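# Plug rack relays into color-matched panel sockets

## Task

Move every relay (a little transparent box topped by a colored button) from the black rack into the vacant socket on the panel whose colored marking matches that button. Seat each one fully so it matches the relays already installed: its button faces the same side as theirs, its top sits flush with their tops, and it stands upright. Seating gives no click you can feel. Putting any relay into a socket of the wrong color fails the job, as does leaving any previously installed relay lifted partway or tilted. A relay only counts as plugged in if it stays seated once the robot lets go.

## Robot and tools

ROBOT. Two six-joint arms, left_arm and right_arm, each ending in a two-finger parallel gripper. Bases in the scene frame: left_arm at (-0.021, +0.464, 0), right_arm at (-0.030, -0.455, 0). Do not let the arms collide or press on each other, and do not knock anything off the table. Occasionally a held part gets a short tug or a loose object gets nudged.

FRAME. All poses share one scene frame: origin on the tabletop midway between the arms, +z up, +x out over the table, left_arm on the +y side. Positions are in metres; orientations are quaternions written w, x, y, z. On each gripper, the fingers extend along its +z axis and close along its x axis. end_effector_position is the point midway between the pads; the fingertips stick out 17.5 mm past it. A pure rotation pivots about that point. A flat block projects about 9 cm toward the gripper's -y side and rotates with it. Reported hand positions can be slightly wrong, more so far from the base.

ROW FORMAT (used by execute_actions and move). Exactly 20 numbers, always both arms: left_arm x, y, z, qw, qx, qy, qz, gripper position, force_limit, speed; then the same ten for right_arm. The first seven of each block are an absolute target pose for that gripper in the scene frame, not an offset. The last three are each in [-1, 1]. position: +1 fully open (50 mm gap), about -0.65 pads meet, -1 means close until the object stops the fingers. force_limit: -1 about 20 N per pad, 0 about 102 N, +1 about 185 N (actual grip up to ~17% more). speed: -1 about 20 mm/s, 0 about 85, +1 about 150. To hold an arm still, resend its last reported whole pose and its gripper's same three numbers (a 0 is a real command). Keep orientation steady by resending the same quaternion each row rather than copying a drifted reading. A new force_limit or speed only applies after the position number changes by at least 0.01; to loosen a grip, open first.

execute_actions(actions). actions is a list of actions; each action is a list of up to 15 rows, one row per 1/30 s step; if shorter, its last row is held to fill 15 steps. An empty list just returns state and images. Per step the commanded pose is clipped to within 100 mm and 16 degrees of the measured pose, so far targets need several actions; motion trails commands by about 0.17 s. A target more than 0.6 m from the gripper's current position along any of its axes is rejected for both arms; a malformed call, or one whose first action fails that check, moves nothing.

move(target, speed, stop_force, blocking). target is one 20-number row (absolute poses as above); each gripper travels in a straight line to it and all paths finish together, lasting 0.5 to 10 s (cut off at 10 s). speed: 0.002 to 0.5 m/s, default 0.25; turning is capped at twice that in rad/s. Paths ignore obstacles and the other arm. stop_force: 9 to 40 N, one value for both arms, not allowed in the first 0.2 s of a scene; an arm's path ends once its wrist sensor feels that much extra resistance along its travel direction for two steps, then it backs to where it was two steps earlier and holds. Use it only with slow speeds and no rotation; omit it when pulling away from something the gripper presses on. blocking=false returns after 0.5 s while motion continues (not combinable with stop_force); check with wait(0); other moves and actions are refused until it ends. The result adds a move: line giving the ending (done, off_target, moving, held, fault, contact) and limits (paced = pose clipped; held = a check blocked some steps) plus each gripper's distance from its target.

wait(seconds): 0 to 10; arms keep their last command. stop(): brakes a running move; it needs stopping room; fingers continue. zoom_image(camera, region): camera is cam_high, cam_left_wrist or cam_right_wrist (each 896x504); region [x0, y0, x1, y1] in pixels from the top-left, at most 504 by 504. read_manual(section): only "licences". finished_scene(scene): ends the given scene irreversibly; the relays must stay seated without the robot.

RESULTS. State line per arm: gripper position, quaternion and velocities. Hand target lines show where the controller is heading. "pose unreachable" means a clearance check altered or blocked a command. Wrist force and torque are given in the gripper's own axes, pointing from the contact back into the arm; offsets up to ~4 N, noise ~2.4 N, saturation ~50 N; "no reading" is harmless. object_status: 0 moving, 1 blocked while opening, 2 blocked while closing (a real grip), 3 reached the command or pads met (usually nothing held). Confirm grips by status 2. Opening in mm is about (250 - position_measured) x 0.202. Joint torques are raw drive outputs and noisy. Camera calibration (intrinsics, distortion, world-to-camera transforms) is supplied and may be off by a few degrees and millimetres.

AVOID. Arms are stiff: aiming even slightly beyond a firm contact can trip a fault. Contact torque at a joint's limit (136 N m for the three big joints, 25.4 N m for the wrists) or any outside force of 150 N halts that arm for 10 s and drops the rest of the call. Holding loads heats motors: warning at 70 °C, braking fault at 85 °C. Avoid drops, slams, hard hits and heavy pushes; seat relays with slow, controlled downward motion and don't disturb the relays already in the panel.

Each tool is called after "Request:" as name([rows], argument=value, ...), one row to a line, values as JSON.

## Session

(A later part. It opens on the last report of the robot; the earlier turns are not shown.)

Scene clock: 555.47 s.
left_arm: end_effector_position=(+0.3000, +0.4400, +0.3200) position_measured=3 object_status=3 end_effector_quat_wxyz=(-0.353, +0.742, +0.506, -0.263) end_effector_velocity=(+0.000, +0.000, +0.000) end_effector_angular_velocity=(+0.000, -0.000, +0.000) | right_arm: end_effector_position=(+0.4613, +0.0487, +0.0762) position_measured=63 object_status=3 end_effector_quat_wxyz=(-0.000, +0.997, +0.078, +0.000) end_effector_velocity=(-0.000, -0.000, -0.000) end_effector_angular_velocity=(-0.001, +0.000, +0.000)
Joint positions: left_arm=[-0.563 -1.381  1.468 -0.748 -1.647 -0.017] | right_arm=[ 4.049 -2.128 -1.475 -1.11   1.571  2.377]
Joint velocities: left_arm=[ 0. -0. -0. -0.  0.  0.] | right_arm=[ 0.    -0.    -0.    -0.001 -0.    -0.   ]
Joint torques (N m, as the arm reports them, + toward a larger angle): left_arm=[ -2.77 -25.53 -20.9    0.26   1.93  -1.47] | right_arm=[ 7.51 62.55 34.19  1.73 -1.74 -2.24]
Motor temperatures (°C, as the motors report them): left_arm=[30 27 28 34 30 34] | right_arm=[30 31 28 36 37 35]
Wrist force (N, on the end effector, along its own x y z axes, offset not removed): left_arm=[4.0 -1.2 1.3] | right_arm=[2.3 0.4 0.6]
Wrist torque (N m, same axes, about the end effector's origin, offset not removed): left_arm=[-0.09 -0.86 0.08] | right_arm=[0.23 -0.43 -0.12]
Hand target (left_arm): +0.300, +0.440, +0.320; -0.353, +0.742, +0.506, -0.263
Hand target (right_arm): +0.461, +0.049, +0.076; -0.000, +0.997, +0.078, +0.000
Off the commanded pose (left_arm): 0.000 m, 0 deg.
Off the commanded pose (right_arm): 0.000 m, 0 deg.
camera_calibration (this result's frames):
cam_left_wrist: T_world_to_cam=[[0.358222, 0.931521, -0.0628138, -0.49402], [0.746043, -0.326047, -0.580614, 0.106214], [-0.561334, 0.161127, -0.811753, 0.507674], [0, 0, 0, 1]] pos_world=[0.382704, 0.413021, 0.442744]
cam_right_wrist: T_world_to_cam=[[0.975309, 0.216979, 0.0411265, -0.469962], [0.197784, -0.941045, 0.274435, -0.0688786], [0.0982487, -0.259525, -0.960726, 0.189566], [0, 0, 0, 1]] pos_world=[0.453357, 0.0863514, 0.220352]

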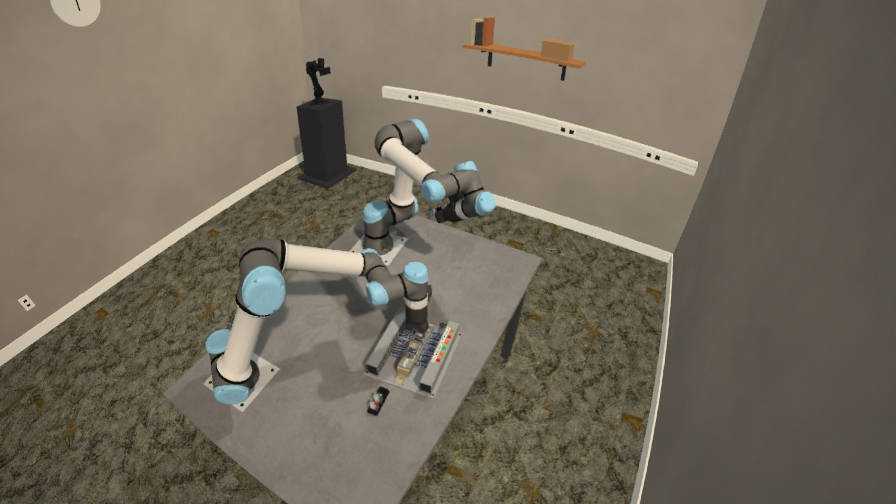

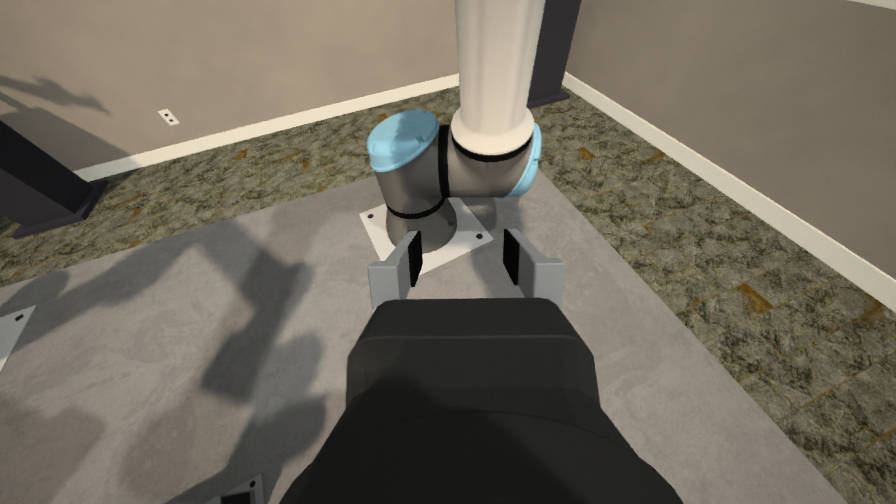

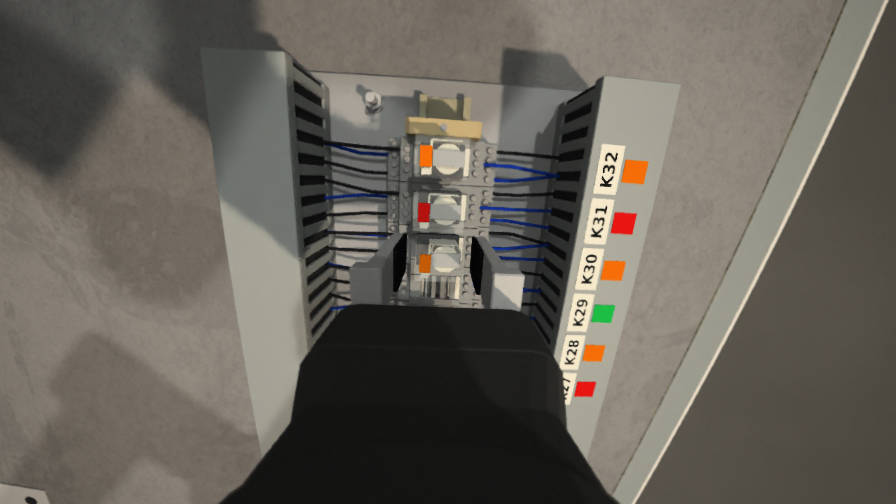

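Request:
move(target=[0.30,0.44,0.32,-0.353,0.742,0.506,-0.263,1,0,0, 0.4600,0.0485,0.0757,0,0.99692,0.07846,0,0.6,-0.4,-0.5], speed=0.01)

Request:
execute_actions([
  [[0.30,0.44,0.32,-0.353,0.742,0.506,-0.263,1,0,0, 0.4600,0.0485,0.0757,0,0.99692,0.07846,0,-1,-0.4,-0.8]],
  [[0.30,0.44,0.32,-0.353,0.742,0.506,-0.263,1,0,0, 0.4600,0.0485,0.0757,0,0.99692,0.07846,0,-1,-0.4,-0.8]],
  [[0.30,0.44,0.32,-0.353,0.742,0.506,-0.263,1,0,0, 0.4600,0.0485,0.0757,0,0.99692,0.07846,0,-1,-0.4,-0.8]],
])

Request:
zoom_image(camera="cam_right_wrist", region=[385, 190, 495, 305])

Scene clock: 563.80 s.
left_arm: end_effector_position=(+0.3000, +0.4400, +0.3200) position_measured=3 object_status=3 end_effector_quat_wxyz=(-0.353, +0.742, +0.506, -0.263) end_effector_velocity=(+0.000, -0.000, +0.000) end_effector_angular_velocity=(-0.000, -0.000, +0.000) | right_arm: end_effector_position=(+0.4601, +0.0485, +0.0757) position_measured=63 object_status=3 end_effector_quat_wxyz=(+0.000, +0.997, +0.078, -0.000) end_effector_velocity=(-0.001, -0.000, -0.000) end_effector_angular_velocity=(-0.000, +0.000, +0.000)
Joint positions: left_arm=[-0.563 -1.381  1.468 -0.748 -1.647 -0.017] | right_arm=[ 4.05  -2.126 -1.479 -1.107  1.571  2.378]
Joint velocities: left_arm=[-0.    -0.    -0.001  0.    -0.    -0.   ] | right_arm=[ 0.001  0.001 -0.002  0.001  0.     0.001]
Joint torques (N m, as the arm reports them, + toward a larger angle): left_arm=[ -2.13 -25.81 -19.88   0.     1.87  -1.5 ] | right_arm=[14.64 63.27 11.66  4.71 -1.64  2.45]
Motor temperatures (°C, as the motors report them): left_arm=[30 27 28 34 30 34] | right_arm=[30 31 28 36 37 35]
Wrist force (N, on the end effector, along its own x y z axes, offset not removed): left_arm=[3.3 -1.2 2.0] | right_arm=[2.0 1.0 -0.3]
Wrist torque (N m, same axes, about the end effector's origin, offset not removed): left_arm=[-0.05 -0.78 0.10] | right_arm=[0.22 -0.38 0.09]
Hand target (left_arm): +0.300, +0.440, +0.320; -0.353, +0.742, +0.506, -0.263
Hand target (right_arm): +0.460, +0.048, +0.076; +0.000, +0.997, +0.078, -0.000
Off the commanded pose (left_arm): 0.000 m, 0 deg.
Off the commanded pose (right_arm): 0.000 m, 0 deg.
move: done
camera_calibration (this result's frames):
cam_left_wrist: T_world_to_cam=[[0.358222, 0.931521, -0.0628137, -0.49402], [0.746044, -0.326048, -0.580613, 0.106214], [-0.561334, 0.161127, -0.811753, 0.507674], [0, 0, 0, 1]] pos_world=[0.382704, 0.413021, 0.442744]
cam_right_wrist: T_world_to_cam=[[0.975312, 0.216968, 0.0411231, -0.468697], [0.197774, -0.941047, 0.274439, -0.0686862], [0.098243, -0.25953, -0.960725, 0.189184], [0, 0, 0, 1]] pos_world=[0.452124, 0.0861541, 0.219878]

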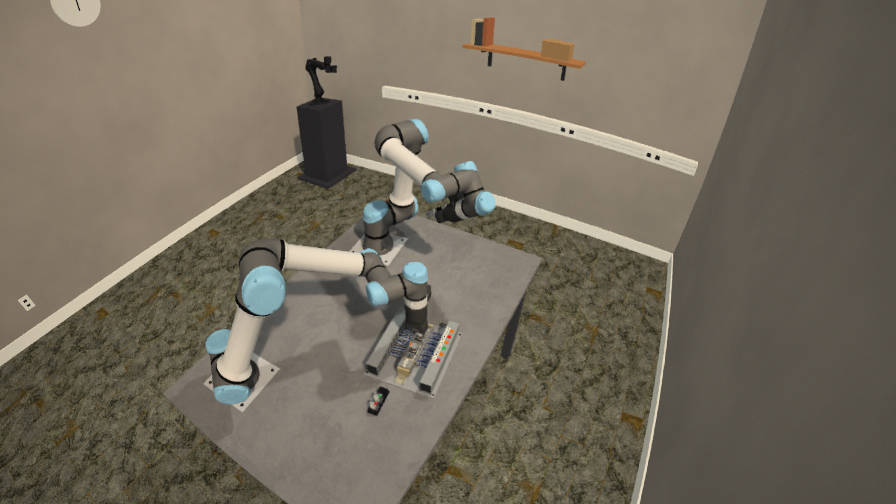

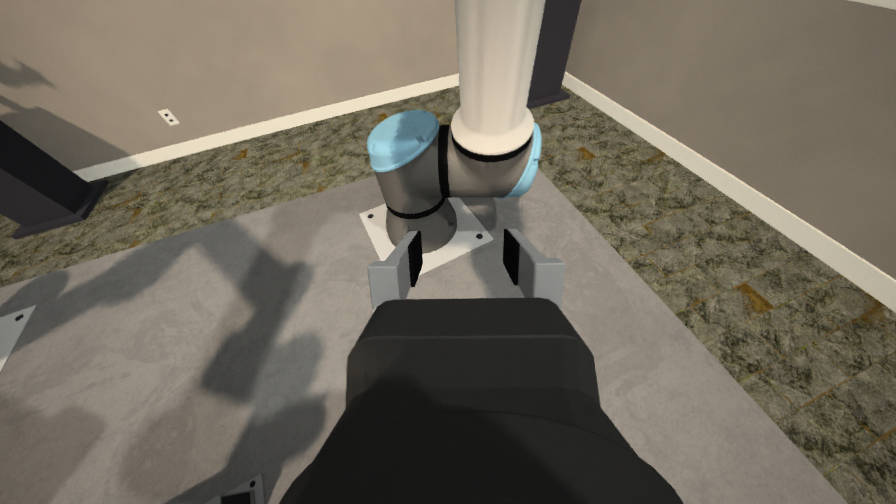

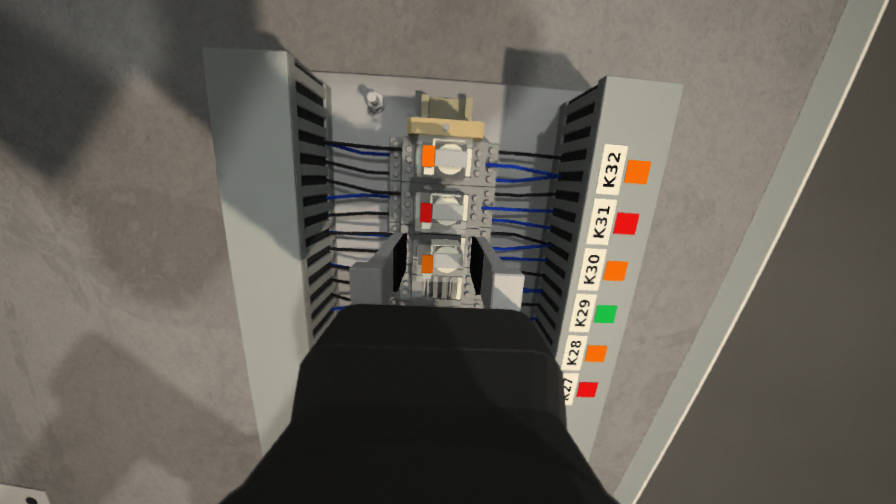

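Scene clock: 565.30 s.
left_arm: end_effector_position=(+0.3000, +0.4400, +0.3200) position_measured=3 object_status=3 end_effector_quat_wxyz=(-0.353, +0.742, +0.506, -0.263) end_effector_velocity=(-0.000, +0.000, -0.000) end_effector_angular_velocity=(+0.002, +0.002, -0.001) | right_arm: end_effector_position=(+0.4600, +0.0485, +0.0757) position_measured=119 object_status=2 end_effector_quat_wxyz=(-0.000, +0.997, +0.078, +0.000) end_effector_velocity=(-0.000, -0.000, -0.000) end_effector_angular_velocity=(-0.001, +0.001, -0.000)
Joint positions: left_arm=[-0.563 -1.381  1.468 -0.748 -1.647 -0.017] | right_arm=[ 4.05  -2.126 -1.479 -1.107  1.571  2.378]
Joint velocities: left_arm=[-0.001  0.     0.001  0.001  0.001 -0.   ] | right_arm=[-0.     0.     0.    -0.001  0.     0.   ]
Joint torques (N m, as the arm reports them, + toward a larger angle): left_arm=[ -2.71 -25.66 -20.48   0.24   1.77  -1.55] | right_arm=[16.3  57.12  8.67  0.52  2.46  1.82]
Motor temperatures (°C, as the motors report them): left_arm=[30 27 28 34 30 34] | right_arm=[30 31 28 36 37 35]
Wrist force (N, on the end effector, along its own x y z axes, offset not removed): left_arm=[3.1 -0.3 0.2] | right_arm=[7.5 0.4 -1.3]
Wrist torque (N m, same axes, about the end effector's origin, offset not removed): left_arm=[0.00 -0.66 0.05] | right_arm=[0.22 -0.23 -0.04]
Hand target (left_arm): +0.300, +0.440, +0.320; -0.353, +0.742, +0.506, -0.263
Hand target (right_arm): +0.460, +0.048, +0.076; +0.000, +0.997, +0.078, +0.000
Off the commanded pose (left_arm): 0.000 m, 0 deg.
Off the commanded pose (right_arm): 0.000 m, 0 deg.
camera_calibration (this result's frames):
cam_left_wrist: T_world_to_cam=[[0.358223, 0.931521, -0.0628137, -0.49402], [0.746044, -0.326048, -0.580613, 0.106214], [-0.561334, 0.161127, -0.811753, 0.507674], [0, 0, 0, 1]] pos_world=[0.382704, 0.413021, 0.442744]
cam_right_wrist: T_world_to_cam=[[0.975312, 0.216965, 0.0411428, -0.468637], [0.197767, -0.941052, 0.274425, -0.0686726], [0.0982582, -0.259514, -0.960728, 0.189168], [0, 0, 0, 1]] pos_world=[0.452061, 0.0861451, 0.219866]

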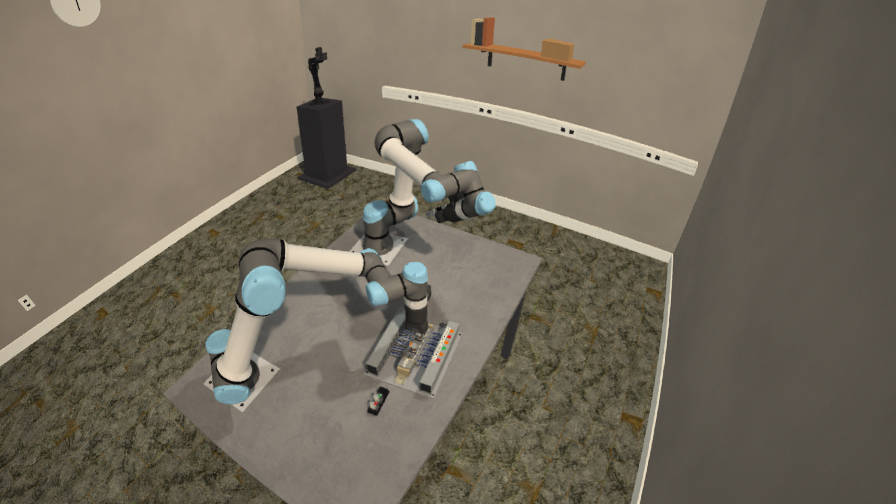

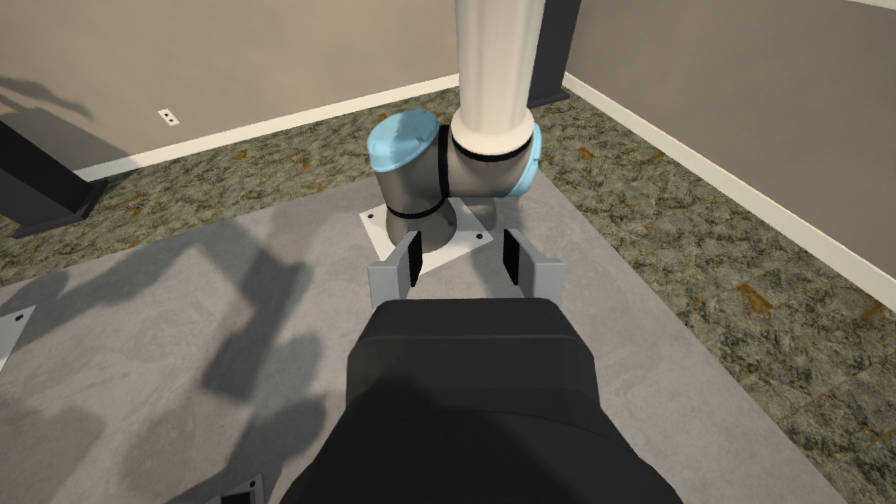

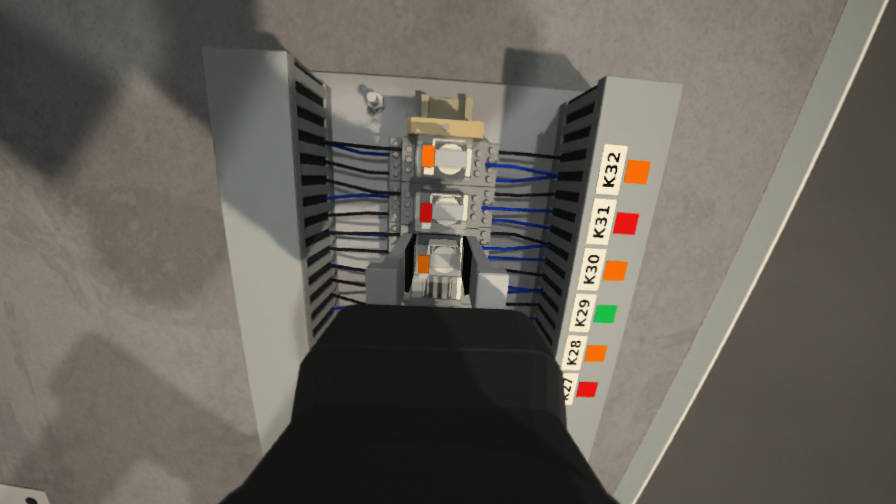

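Region (385, 190, 495, 305) of cam_right_wrist's 896x504 image, scaled by 4.383, with more detail than that image has; it fills the left 482 columns of this view, and the rest is white.

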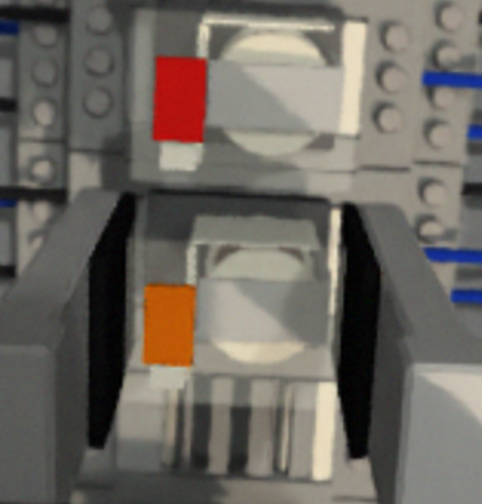

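Request:
move(target=[0.30,0.44,0.32,-0.353,0.742,0.506,-0.263,1,0,0, 0.4603,0.0485,0.0757,0,0.99692,0.07846,0,-1,-0.4,-0.8], speed=0.002)

Request:
move(target=[0.30,0.44,0.32,-0.353,0.742,0.506,-0.263,1,0,0, 0.4603,0.0485,0.0700,0,0.99692,0.07846,0,-1,-0.4,-0.8], speed=0.003, stop_force=40)

Request:
zoom_image(camera="cam_right_wrist", region=[385, 190, 495, 305])

Scene clock: 569.07 s.
left_arm: end_effector_position=(+0.3000, +0.4400, +0.3200) position_measured=3 object_status=3 end_effector_quat_wxyz=(-0.353, +0.742, +0.506, -0.263) end_effector_velocity=(+0.000, -0.000, -0.000) end_effector_angular_velocity=(-0.001, -0.000, +0.001) | right_arm: end_effector_position=(+0.4602, +0.0486, +0.0757) position_measured=119 object_status=2 end_effector_quat_wxyz=(-0.000, +0.997, +0.079, -0.000) end_effector_velocity=(+0.000, -0.000, +0.000) end_effector_angular_velocity=(+0.001, -0.000, -0.001)
Joint positions: left_arm=[-0.563 -1.381  1.468 -0.748 -1.647 -0.017] | right_arm=[ 4.05  -2.127 -1.478 -1.108  1.571  2.378]
Joint velocities: left_arm=[ 0.     0.     0.001 -0.001 -0.001  0.   ] | right_arm=[-0.001  0.001  0.    -0.    -0.    -0.   ]
Joint torques (N m, as the arm reports them, + toward a larger angle): left_arm=[ -1.98 -27.29 -20.7    0.19   1.96  -1.51] | right_arm=[-10.96  31.65  32.6    1.96   1.34  -2.23]
Motor temperatures (°C, as the motors report them): left_arm=[30 27 28 34 30 34] | right_arm=[30 31 28 36 37 35]
Wrist force (N, on the end effector, along its own x y z axes, offset not removed): left_arm=[1.8 -0.2 -0.3] | right_arm=[0.8 0.9 -3.9]
Wrist torque (N m, same axes, about the end effector's origin, offset not removed): left_arm=[0.02 -0.47 0.11] | right_arm=[-0.14 -0.16 0.07]
Hand target (left_arm): +0.300, +0.440, +0.320; -0.353, +0.742, +0.506, -0.263
Hand target (right_arm): +0.460, +0.048, +0.076; -0.000, +0.997, +0.078, -0.000
Off the commanded pose (left_arm): 0.000 m, 0 deg.
Off the commanded pose (right_arm): 0.000 m, 0 deg.
move: done
camera_calibration (this result's frames):
cam_left_wrist: T_world_to_cam=[[0.358223, 0.931521, -0.0628137, -0.49402], [0.746043, -0.326048, -0.580614, 0.106214], [-0.561334, 0.161127, -0.811753, 0.507674], [0, 0, 0, 1]] pos_world=[0.382704, 0.413021, 0.442744]
cam_right_wrist: T_world_to_cam=[[0.97528, 0.217126, 0.0410609, -0.468813], [0.197947, -0.941023, 0.274396, -0.0687193], [0.0982178, -0.259484, -0.96074, 0.189185], [0, 0, 0, 1]] pos_world=[0.452245, 0.0862157, 0.219864]

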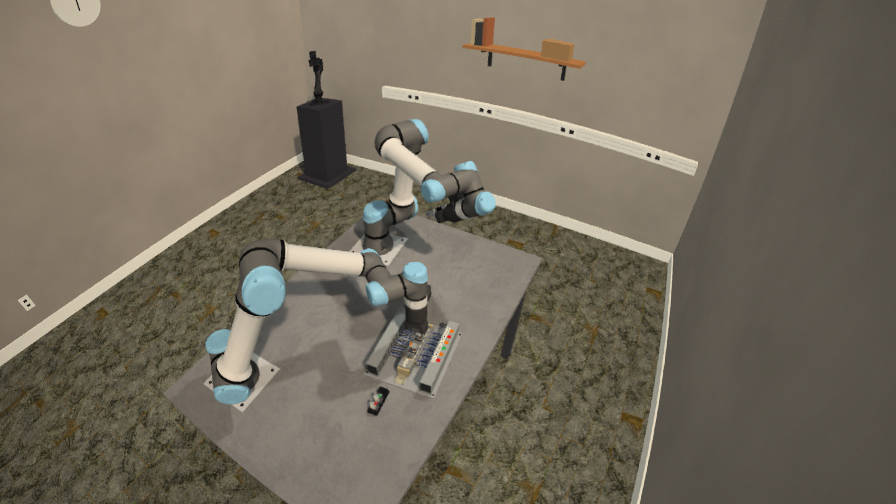

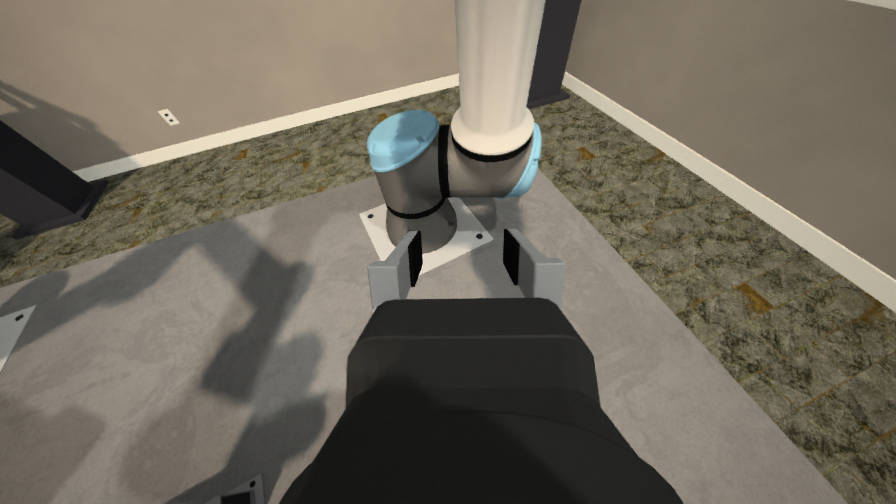

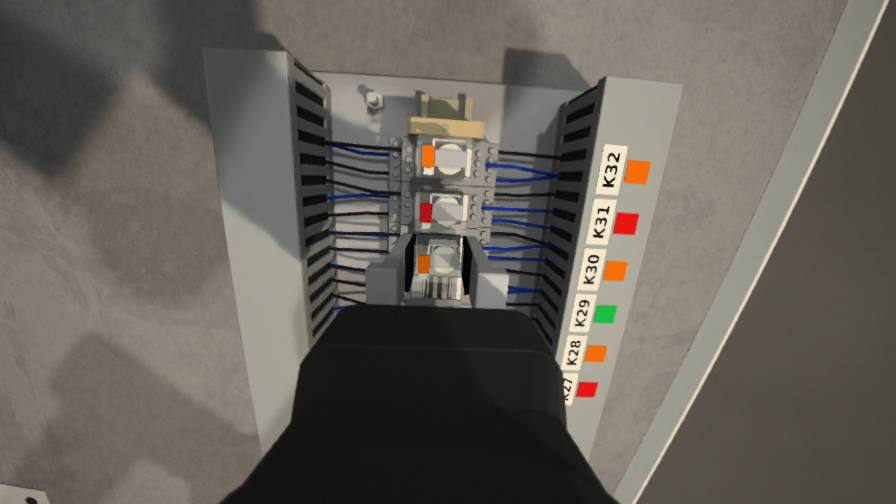

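Scene clock: 571.17 s.
left_arm: end_effector_position=(+0.3000, +0.4400, +0.3200) position_measured=3 object_status=3 end_effector_quat_wxyz=(-0.353, +0.742, +0.506, -0.263) end_effector_velocity=(+0.000, -0.000, +0.000) end_effector_angular_velocity=(-0.001, -0.002, -0.000) | right_arm: end_effector_position=(+0.4603, +0.0485, +0.0706) position_measured=119 object_status=2 end_effector_quat_wxyz=(-0.000, +0.997, +0.078, +0.000) end_effector_velocity=(-0.000, -0.000, -0.000) end_effector_angular_velocity=(-0.001, +0.000, -0.000)
Joint positions: left_arm=[-0.563 -1.381  1.468 -0.748 -1.647 -0.017] | right_arm=[ 4.05  -2.132 -1.484 -1.096  1.571  2.378]
Joint velocities: left_arm=[-0.001 -0.    -0.001 -0.001 -0.     0.   ] | right_arm=[-0.     0.     0.    -0.001 -0.     0.   ]
Joint torques (N m, as the arm reports them, + toward a larger angle): left_arm=[ -2.62 -27.12 -19.46   0.26   1.89  -1.42] | right_arm=[-12.31  13.81   8.46   0.87  -3.46  -1.68]
Motor temperatures (°C, as the motors report them): left_arm=[30 27 28 34 30 34] | right_arm=[30 31 28 36 37 35]
Wrist force (N, on the end effector, along its own x y z axes, offset not removed): left_arm=[3.0 -0.5 1.0] | right_arm=[-13.5 10.4 -50.0]
Wrist torque (N m, same axes, about the end effector's origin, offset not removed): left_arm=[0.06 -0.63 0.01] | right_arm=[-0.17 -0.80 0.10]
Hand target (left_arm): +0.300, +0.440, +0.320; -0.353, +0.742, +0.506, -0.263
Hand target (right_arm): +0.460, +0.049, +0.071; -0.000, +0.997, +0.078, +0.000
Off the commanded pose (left_arm): 0.000 m, 0 deg.
Off the commanded pose (right_arm): 0.001 m, 0 deg.
move: contact (right_arm)
camera_calibration (this result's frames):
cam_left_wrist: T_world_to_cam=[[0.358223, 0.931521, -0.0628138, -0.49402], [0.746043, -0.326048, -0.580614, 0.106214], [-0.561334, 0.161127, -0.811753, 0.507674], [0, 0, 0, 1]] pos_world=[0.382704, 0.413021, 0.442744]
cam_right_wrist: T_world_to_cam=[[0.975307, 0.216982, 0.0411627, -0.468696], [0.197784, -0.941065, 0.274369, -0.067338], [0.0982699, -0.259453, -0.960743, 0.184223], [0, 0, 0, 1]] pos_world=[0.452337, 0.0861262, 0.214759]

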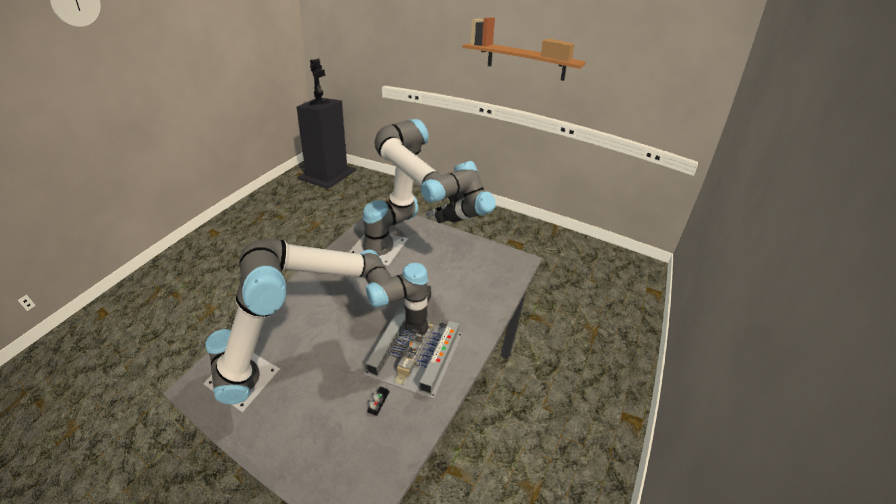

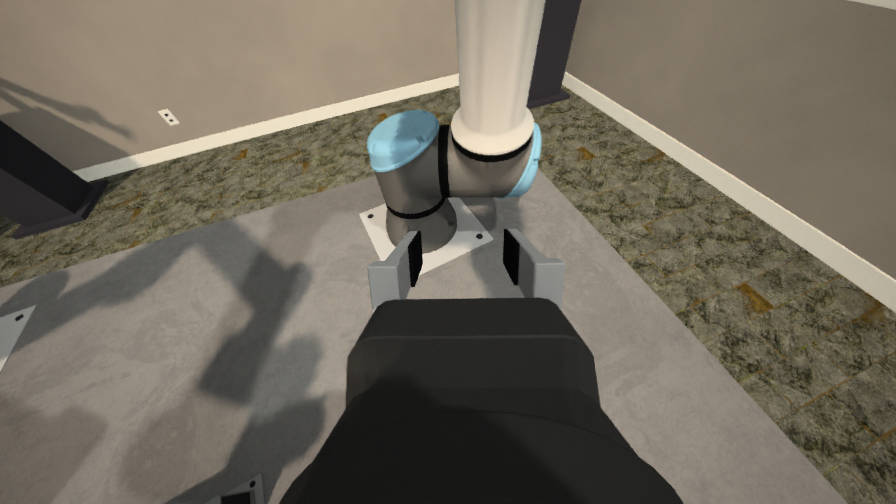

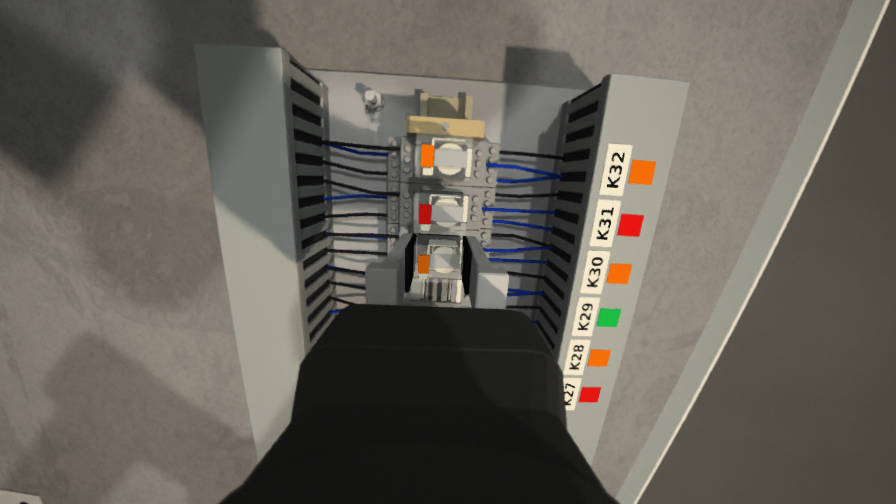

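Region (385, 190, 495, 305) of cam_right_wrist's 896x504 image, scaled by 4.383, with more detail than that image has; it fills the left 482 columns of this view, and the rest is white.

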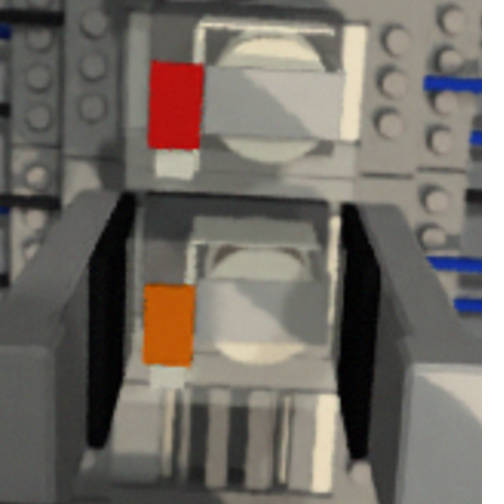

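Request:
move(target=[0.30,0.44,0.32,-0.353,0.742,0.506,-0.263,1,0,0, 0.4603,0.0485,0.0718,0,0.99692,0.07846,0,1,-0.4,0], speed=0.005)

Request:
move(target=[0.30,0.44,0.32,-0.353,0.742,0.506,-0.263,1,0,0, 0.4603,0.0485,0.125,0,0.99692,0.07846,0,1,-0.4,0], speed=0.15)

Request:
zoom_image(camera="cam_right_wrist", region=[370, 130, 520, 310])

Scene clock: 576.50 s.
left_arm: end_effector_position=(+0.3000, +0.4400, +0.3200) position_measured=3 object_status=3 end_effector_quat_wxyz=(-0.353, +0.742, +0.506, -0.263) end_effector_velocity=(-0.000, -0.000, -0.001) end_effector_angular_velocity=(+0.000, +0.001, -0.001) | right_arm: end_effector_position=(+0.4603, +0.0485, +0.0717) position_measured=3 object_status=3 end_effector_quat_wxyz=(+0.000, +0.997, +0.078, -0.000) end_effector_velocity=(-0.000, -0.000, +0.000) end_effector_angular_velocity=(-0.001, +0.001, +0.000)
Joint positions: left_arm=[-0.563 -1.381  1.468 -0.748 -1.647 -0.017] | right_arm=[ 4.05  -2.131 -1.483 -1.099  1.571  2.378]
Joint velocities: left_arm=[-0.001  0.     0.002 -0.001  0.     0.   ] | right_arm=[ 0.     0.001  0.001 -0.002  0.    -0.   ]
Joint torques (N m, as the arm reports them, + toward a larger angle): left_arm=[ -1.55 -27.48 -19.73   0.3    1.85  -1.65] | right_arm=[-2.87 62.43 33.4   1.88  1.54 -0.11]
Motor temperatures (°C, as the motors report them): left_arm=[30 27 28 34 30 34] | right_arm=[30 31 28 36 37 35]
Wrist force (N, on the end effector, along its own x y z axes, offset not removed): left_arm=[2.4 -0.8 0.9] | right_arm=[1.7 0.4 -1.0]
Wrist torque (N m, same axes, about the end effector's origin, offset not removed): left_arm=[-0.02 -0.55 0.07] | right_arm=[0.13 -0.32 -0.06]
Hand target (left_arm): +0.300, +0.440, +0.320; -0.353, +0.742, +0.506, -0.263
Hand target (right_arm): +0.460, +0.049, +0.072; -0.000, +0.997, +0.078, +0.000
Off the commanded pose (left_arm): 0.000 m, 0 deg.
Off the commanded pose (right_arm): 0.000 m, 0 deg.
move: done
camera_calibration (this result's frames):
cam_left_wrist: T_world_to_cam=[[0.358222, 0.931521, -0.0628136, -0.49402], [0.746044, -0.326047, -0.580614, 0.106214], [-0.561334, 0.161127, -0.811753, 0.507674], [0, 0, 0, 1]] pos_world=[0.382704, 0.413021, 0.442744]
cam_right_wrist: T_world_to_cam=[[0.975309, 0.216987, 0.041107, -0.468758], [0.197794, -0.941035, 0.274464, -0.0676525], [0.0982382, -0.259556, -0.960718, 0.185317], [0, 0, 0, 1]] pos_world=[0.45236, 0.0861511, 0.215875]

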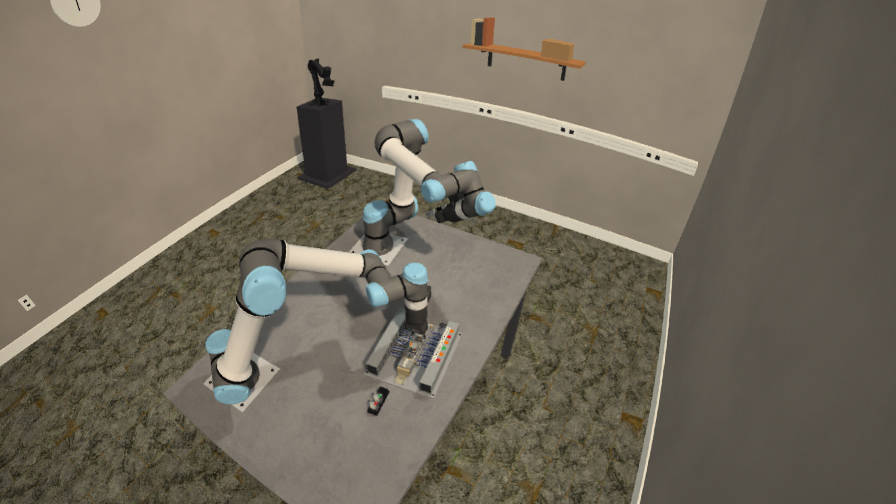

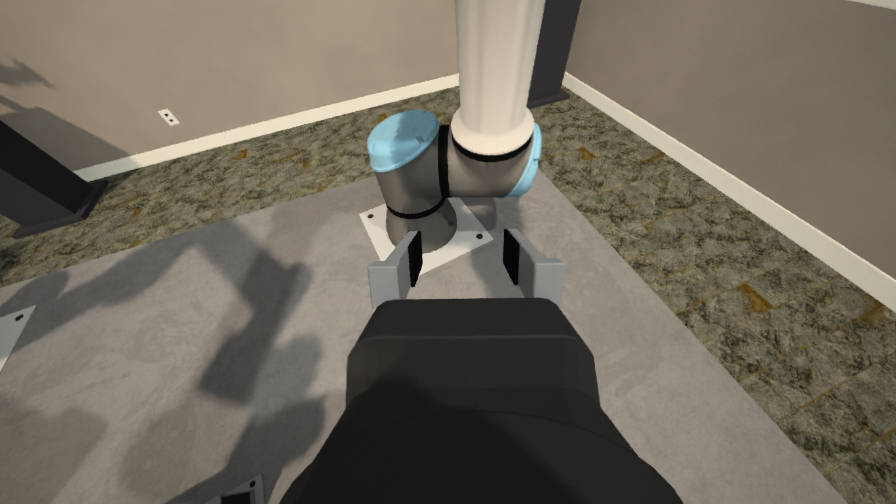

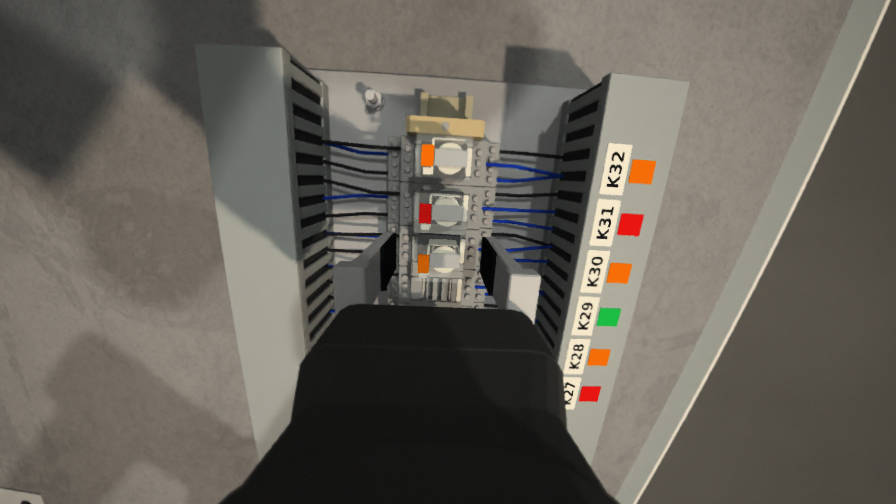

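Scene clock: 577.43 s.
left_arm: end_effector_position=(+0.3000, +0.4400, +0.3200) position_measured=3 object_status=3 end_effector_quat_wxyz=(-0.353, +0.742, +0.506, -0.263) end_effector_velocity=(-0.000, -0.000, +0.000) end_effector_angular_velocity=(+0.001, +0.001, -0.000) | right_arm: end_effector_position=(+0.4604, +0.0486, +0.1247) position_measured=3 object_status=3 end_effector_quat_wxyz=(-0.000, +0.997, +0.078, +0.000) end_effector_velocity=(-0.000, -0.000, +0.002) end_effector_angular_velocity=(-0.001, +0.000, +0.000)
Joint positions: left_arm=[-0.563 -1.381  1.468 -0.748 -1.647 -0.017] | right_arm=[ 4.05  -2.081 -1.415 -1.216  1.571  2.378]
Joint velocities: left_arm=[-0.001  0.    -0.     0.002 -0.    -0.   ] | right_arm=[ 0.     0.002  0.004 -0.007 -0.    -0.   ]
Joint torques (N m, as the arm reports them, + toward a larger angle): left_arm=[ -1.99 -26.88 -19.85   0.2    1.95  -1.66] | right_arm=[-6.36 62.52 35.01  1.76  0.65  0.11]
Motor temperatures (°C, as the motors report them): left_arm=[30 27 28 34 30 34] | right_arm=[30 31 28 36 37 35]
Wrist force (N, on the end effector, along its own x y z axes, offset not removed): left_arm=[1.7 0.1 0.7] | right_arm=[0.7 1.3 0.4]
Wrist torque (N m, same axes, about the end effector's origin, offset not removed): left_arm=[0.13 -0.45 0.05] | right_arm=[0.29 -0.11 0.00]
Hand target (left_arm): +0.300, +0.440, +0.320; -0.353, +0.742, +0.506, -0.263
Hand target (right_arm): +0.460, +0.049, +0.125; -0.000, +0.997, +0.078, +0.000
Off the commanded pose (left_arm): 0.000 m, 0 deg.
Off the commanded pose (right_arm): 0.000 m, 0 deg.
move: done
camera_calibration (this result's frames):
cam_left_wrist: T_world_to_cam=[[0.358222, 0.931521, -0.0628138, -0.49402], [0.746044, -0.326047, -0.580613, 0.106214], [-0.561334, 0.161127, -0.811753, 0.507674], [0, 0, 0, 1]] pos_world=[0.382704, 0.413021, 0.442744]
cam_right_wrist: T_world_to_cam=[[0.975307, 0.216984, 0.0411664, -0.471035], [0.197781, -0.941055, 0.274406, -0.0820945], [0.0982815, -0.259488, -0.960732, 0.236211], [0, 0, 0, 1]] pos_world=[0.452425, 0.0862456, 0.268854]

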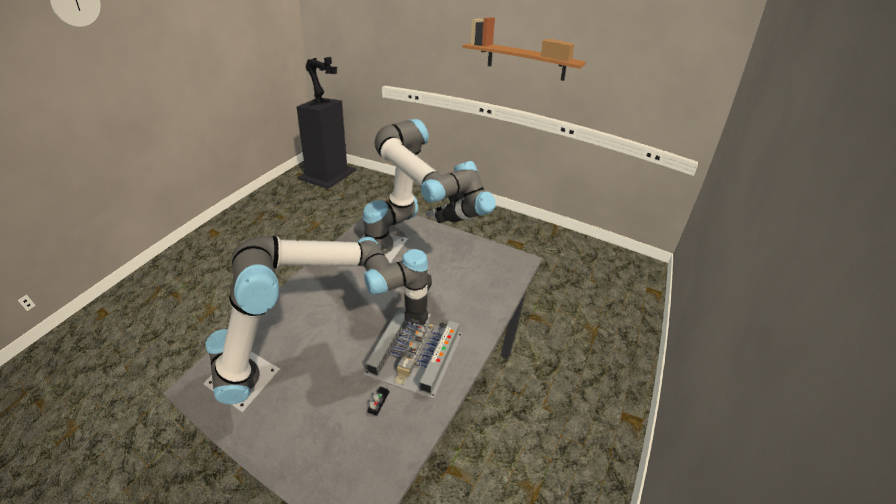

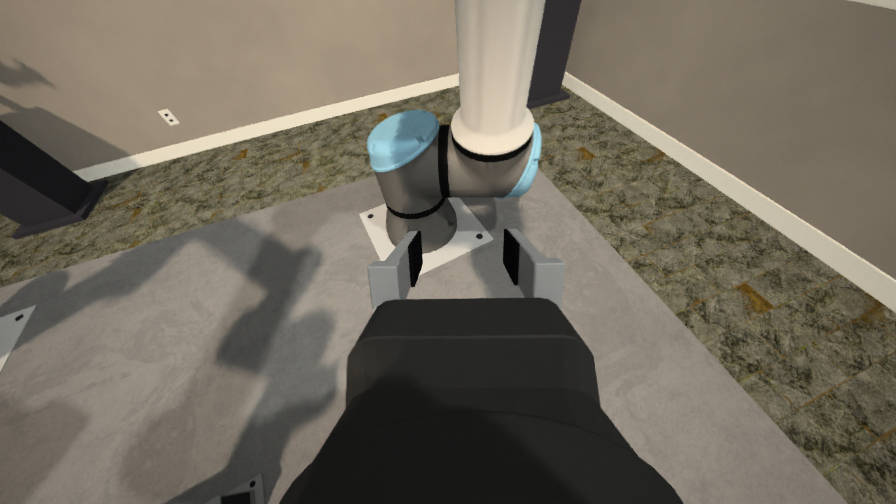

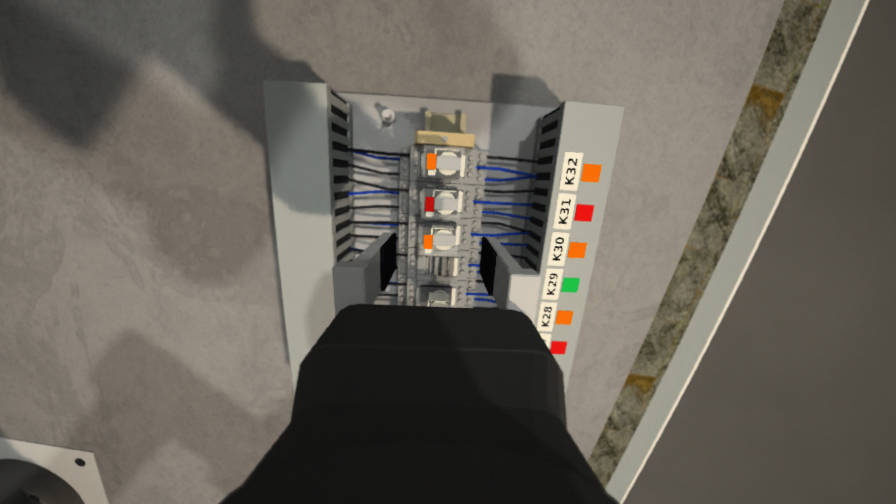

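Region (370, 130, 520, 310) of cam_right_wrist's 896x504 image, scaled by 2.800, with more detail than that image has.

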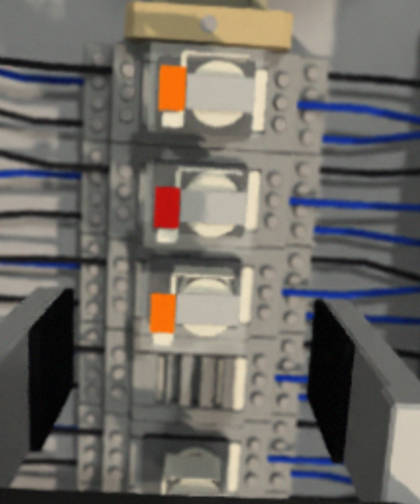

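Request:
move(target=[0.30,0.44,0.32,-0.353,0.742,0.506,-0.263,1,0,0, 0.4662,0.0113,0.135,0,0.99692,0.07846,0,1,-0.4,0], speed=0.2)

Request:
zoom_image(camera="cam_right_wrist", region=[370, 90, 510, 300])

Scene clock: 584.90 s.
left_arm: end_effector_position=(+0.3000, +0.4400, +0.3200) position_measured=3 object_status=3 end_effector_quat_wxyz=(-0.353, +0.742, +0.506, -0.263) end_effector_velocity=(-0.001, +0.000, -0.000) end_effector_angular_velocity=(+0.001, +0.002, -0.000) | right_arm: end_effector_position=(+0.4661, +0.0116, +0.1350) position_measured=3 object_status=3 end_effector_quat_wxyz=(-0.000, +0.997, +0.078, -0.000) end_effector_velocity=(+0.000, -0.002, +0.001) end_effector_angular_velocity=(+0.001, -0.001, +0.000)
Joint positions: left_arm=[-0.563 -1.381  1.468 -0.748 -1.647 -0.017] | right_arm=[ 4.01  -2.025 -1.473 -1.214  1.571  2.338]
Joint velocities: left_arm=[0.    0.    0.002 0.001 0.    0.   ] | right_arm=[-0.002  0.003 -0.003  0.001  0.    -0.002]
Joint torques (N m, as the arm reports them, + toward a larger angle): left_arm=[ -0.07 -26.26 -19.07   0.41   1.59  -1.66] | right_arm=[-11.95  59.3   13.07   4.75   1.3   -2.35]
Motor temperatures (°C, as the motors report them): left_arm=[30 27 28 34 30 34] | right_arm=[30 31 28 36 37 35]
Wrist force (N, on the end effector, along its own x y z axes, offset not removed): left_arm=[2.4 0.1 -0.1] | right_arm=[0.8 0.6 -0.2]
Wrist torque (N m, same axes, about the end effector's origin, offset not removed): left_arm=[0.09 -0.60 0.20] | right_arm=[0.17 -0.15 0.01]
Hand target (left_arm): +0.300, +0.440, +0.320; -0.353, +0.742, +0.506, -0.263
Hand target (right_arm): +0.466, +0.011, +0.135; -0.000, +0.997, +0.078, -0.000
Off the commanded pose (left_arm): 0.000 m, 0 deg.
Off the commanded pose (right_arm): 0.000 m, 0 deg.
move: done
camera_calibration (this result's frames):
cam_left_wrist: T_world_to_cam=[[0.358222, 0.931521, -0.0628137, -0.49402], [0.746044, -0.326047, -0.580614, 0.106214], [-0.561334, 0.161127, -0.811753, 0.507674], [0, 0, 0, 1]] pos_world=[0.382704, 0.413021, 0.442744]
cam_right_wrist: T_world_to_cam=[[0.975314, 0.216966, 0.0410877, -0.469042], [0.197789, -0.941064, 0.274369, -0.120911], [0.0981951, -0.259469, -0.960746, 0.235937], [0, 0, 0, 1]] pos_world=[0.45821, 0.0491994, 0.279122]

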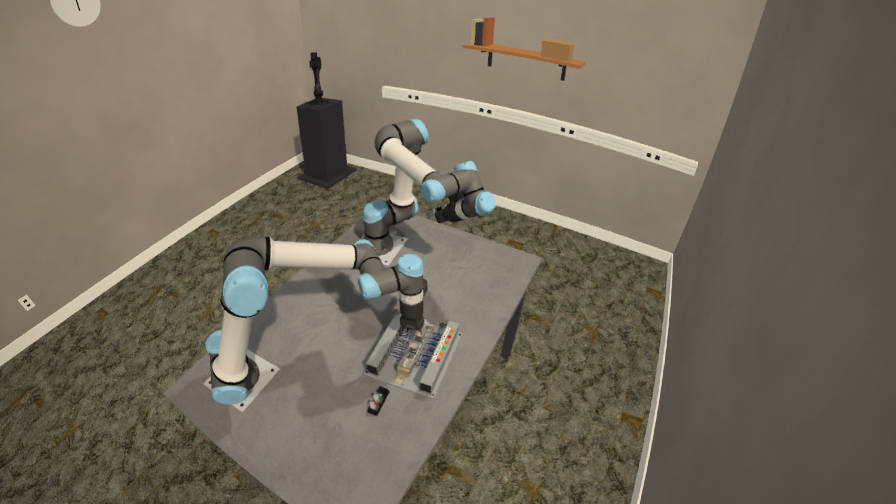

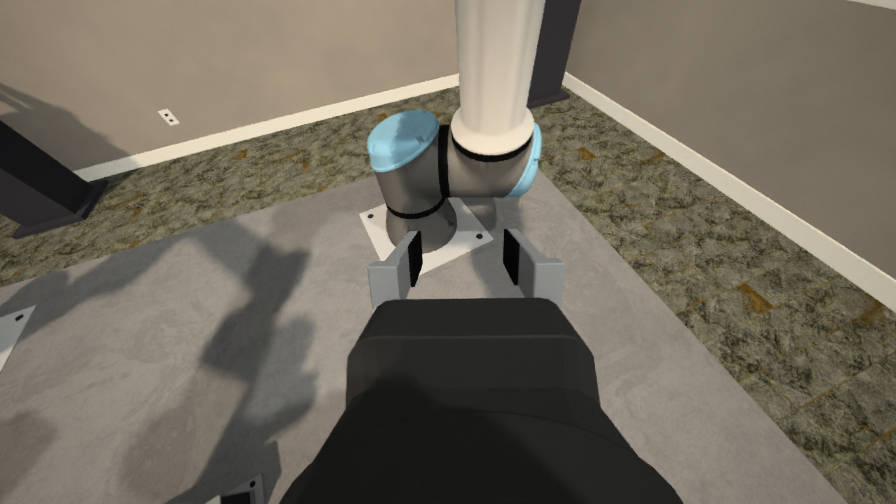

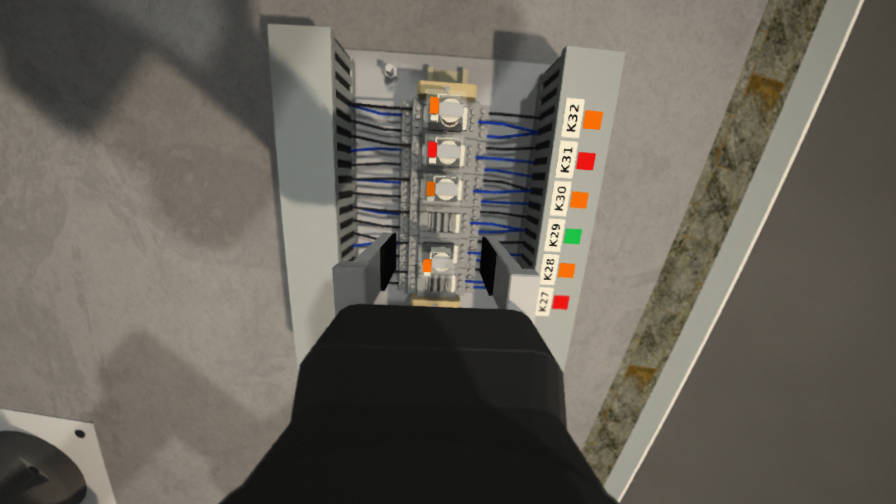

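Region (370, 90, 510, 300) of cam_right_wrist's 896x504 image, scaled by 2.400, with more detail than that image has.

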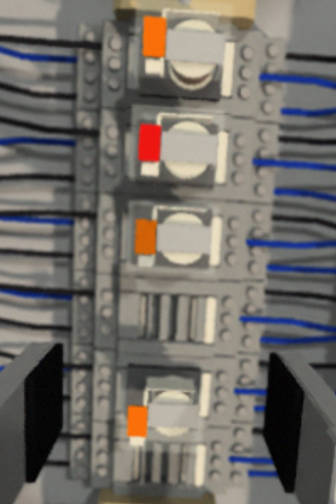

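Request:
zoom_image(camera="cam_right_wrist", region=[395, 125, 495, 245])

Region (395, 125, 495, 245) of cam_right_wrist's 896x504 image, scaled by 4.200, with more detail than that image has.

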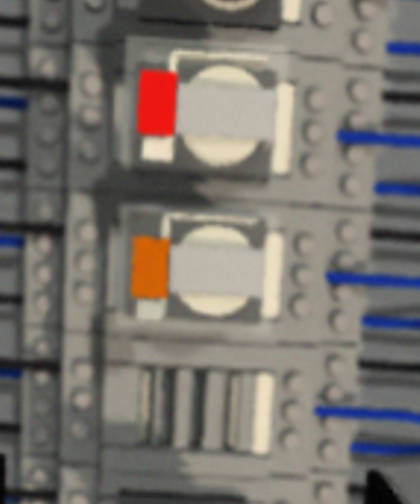

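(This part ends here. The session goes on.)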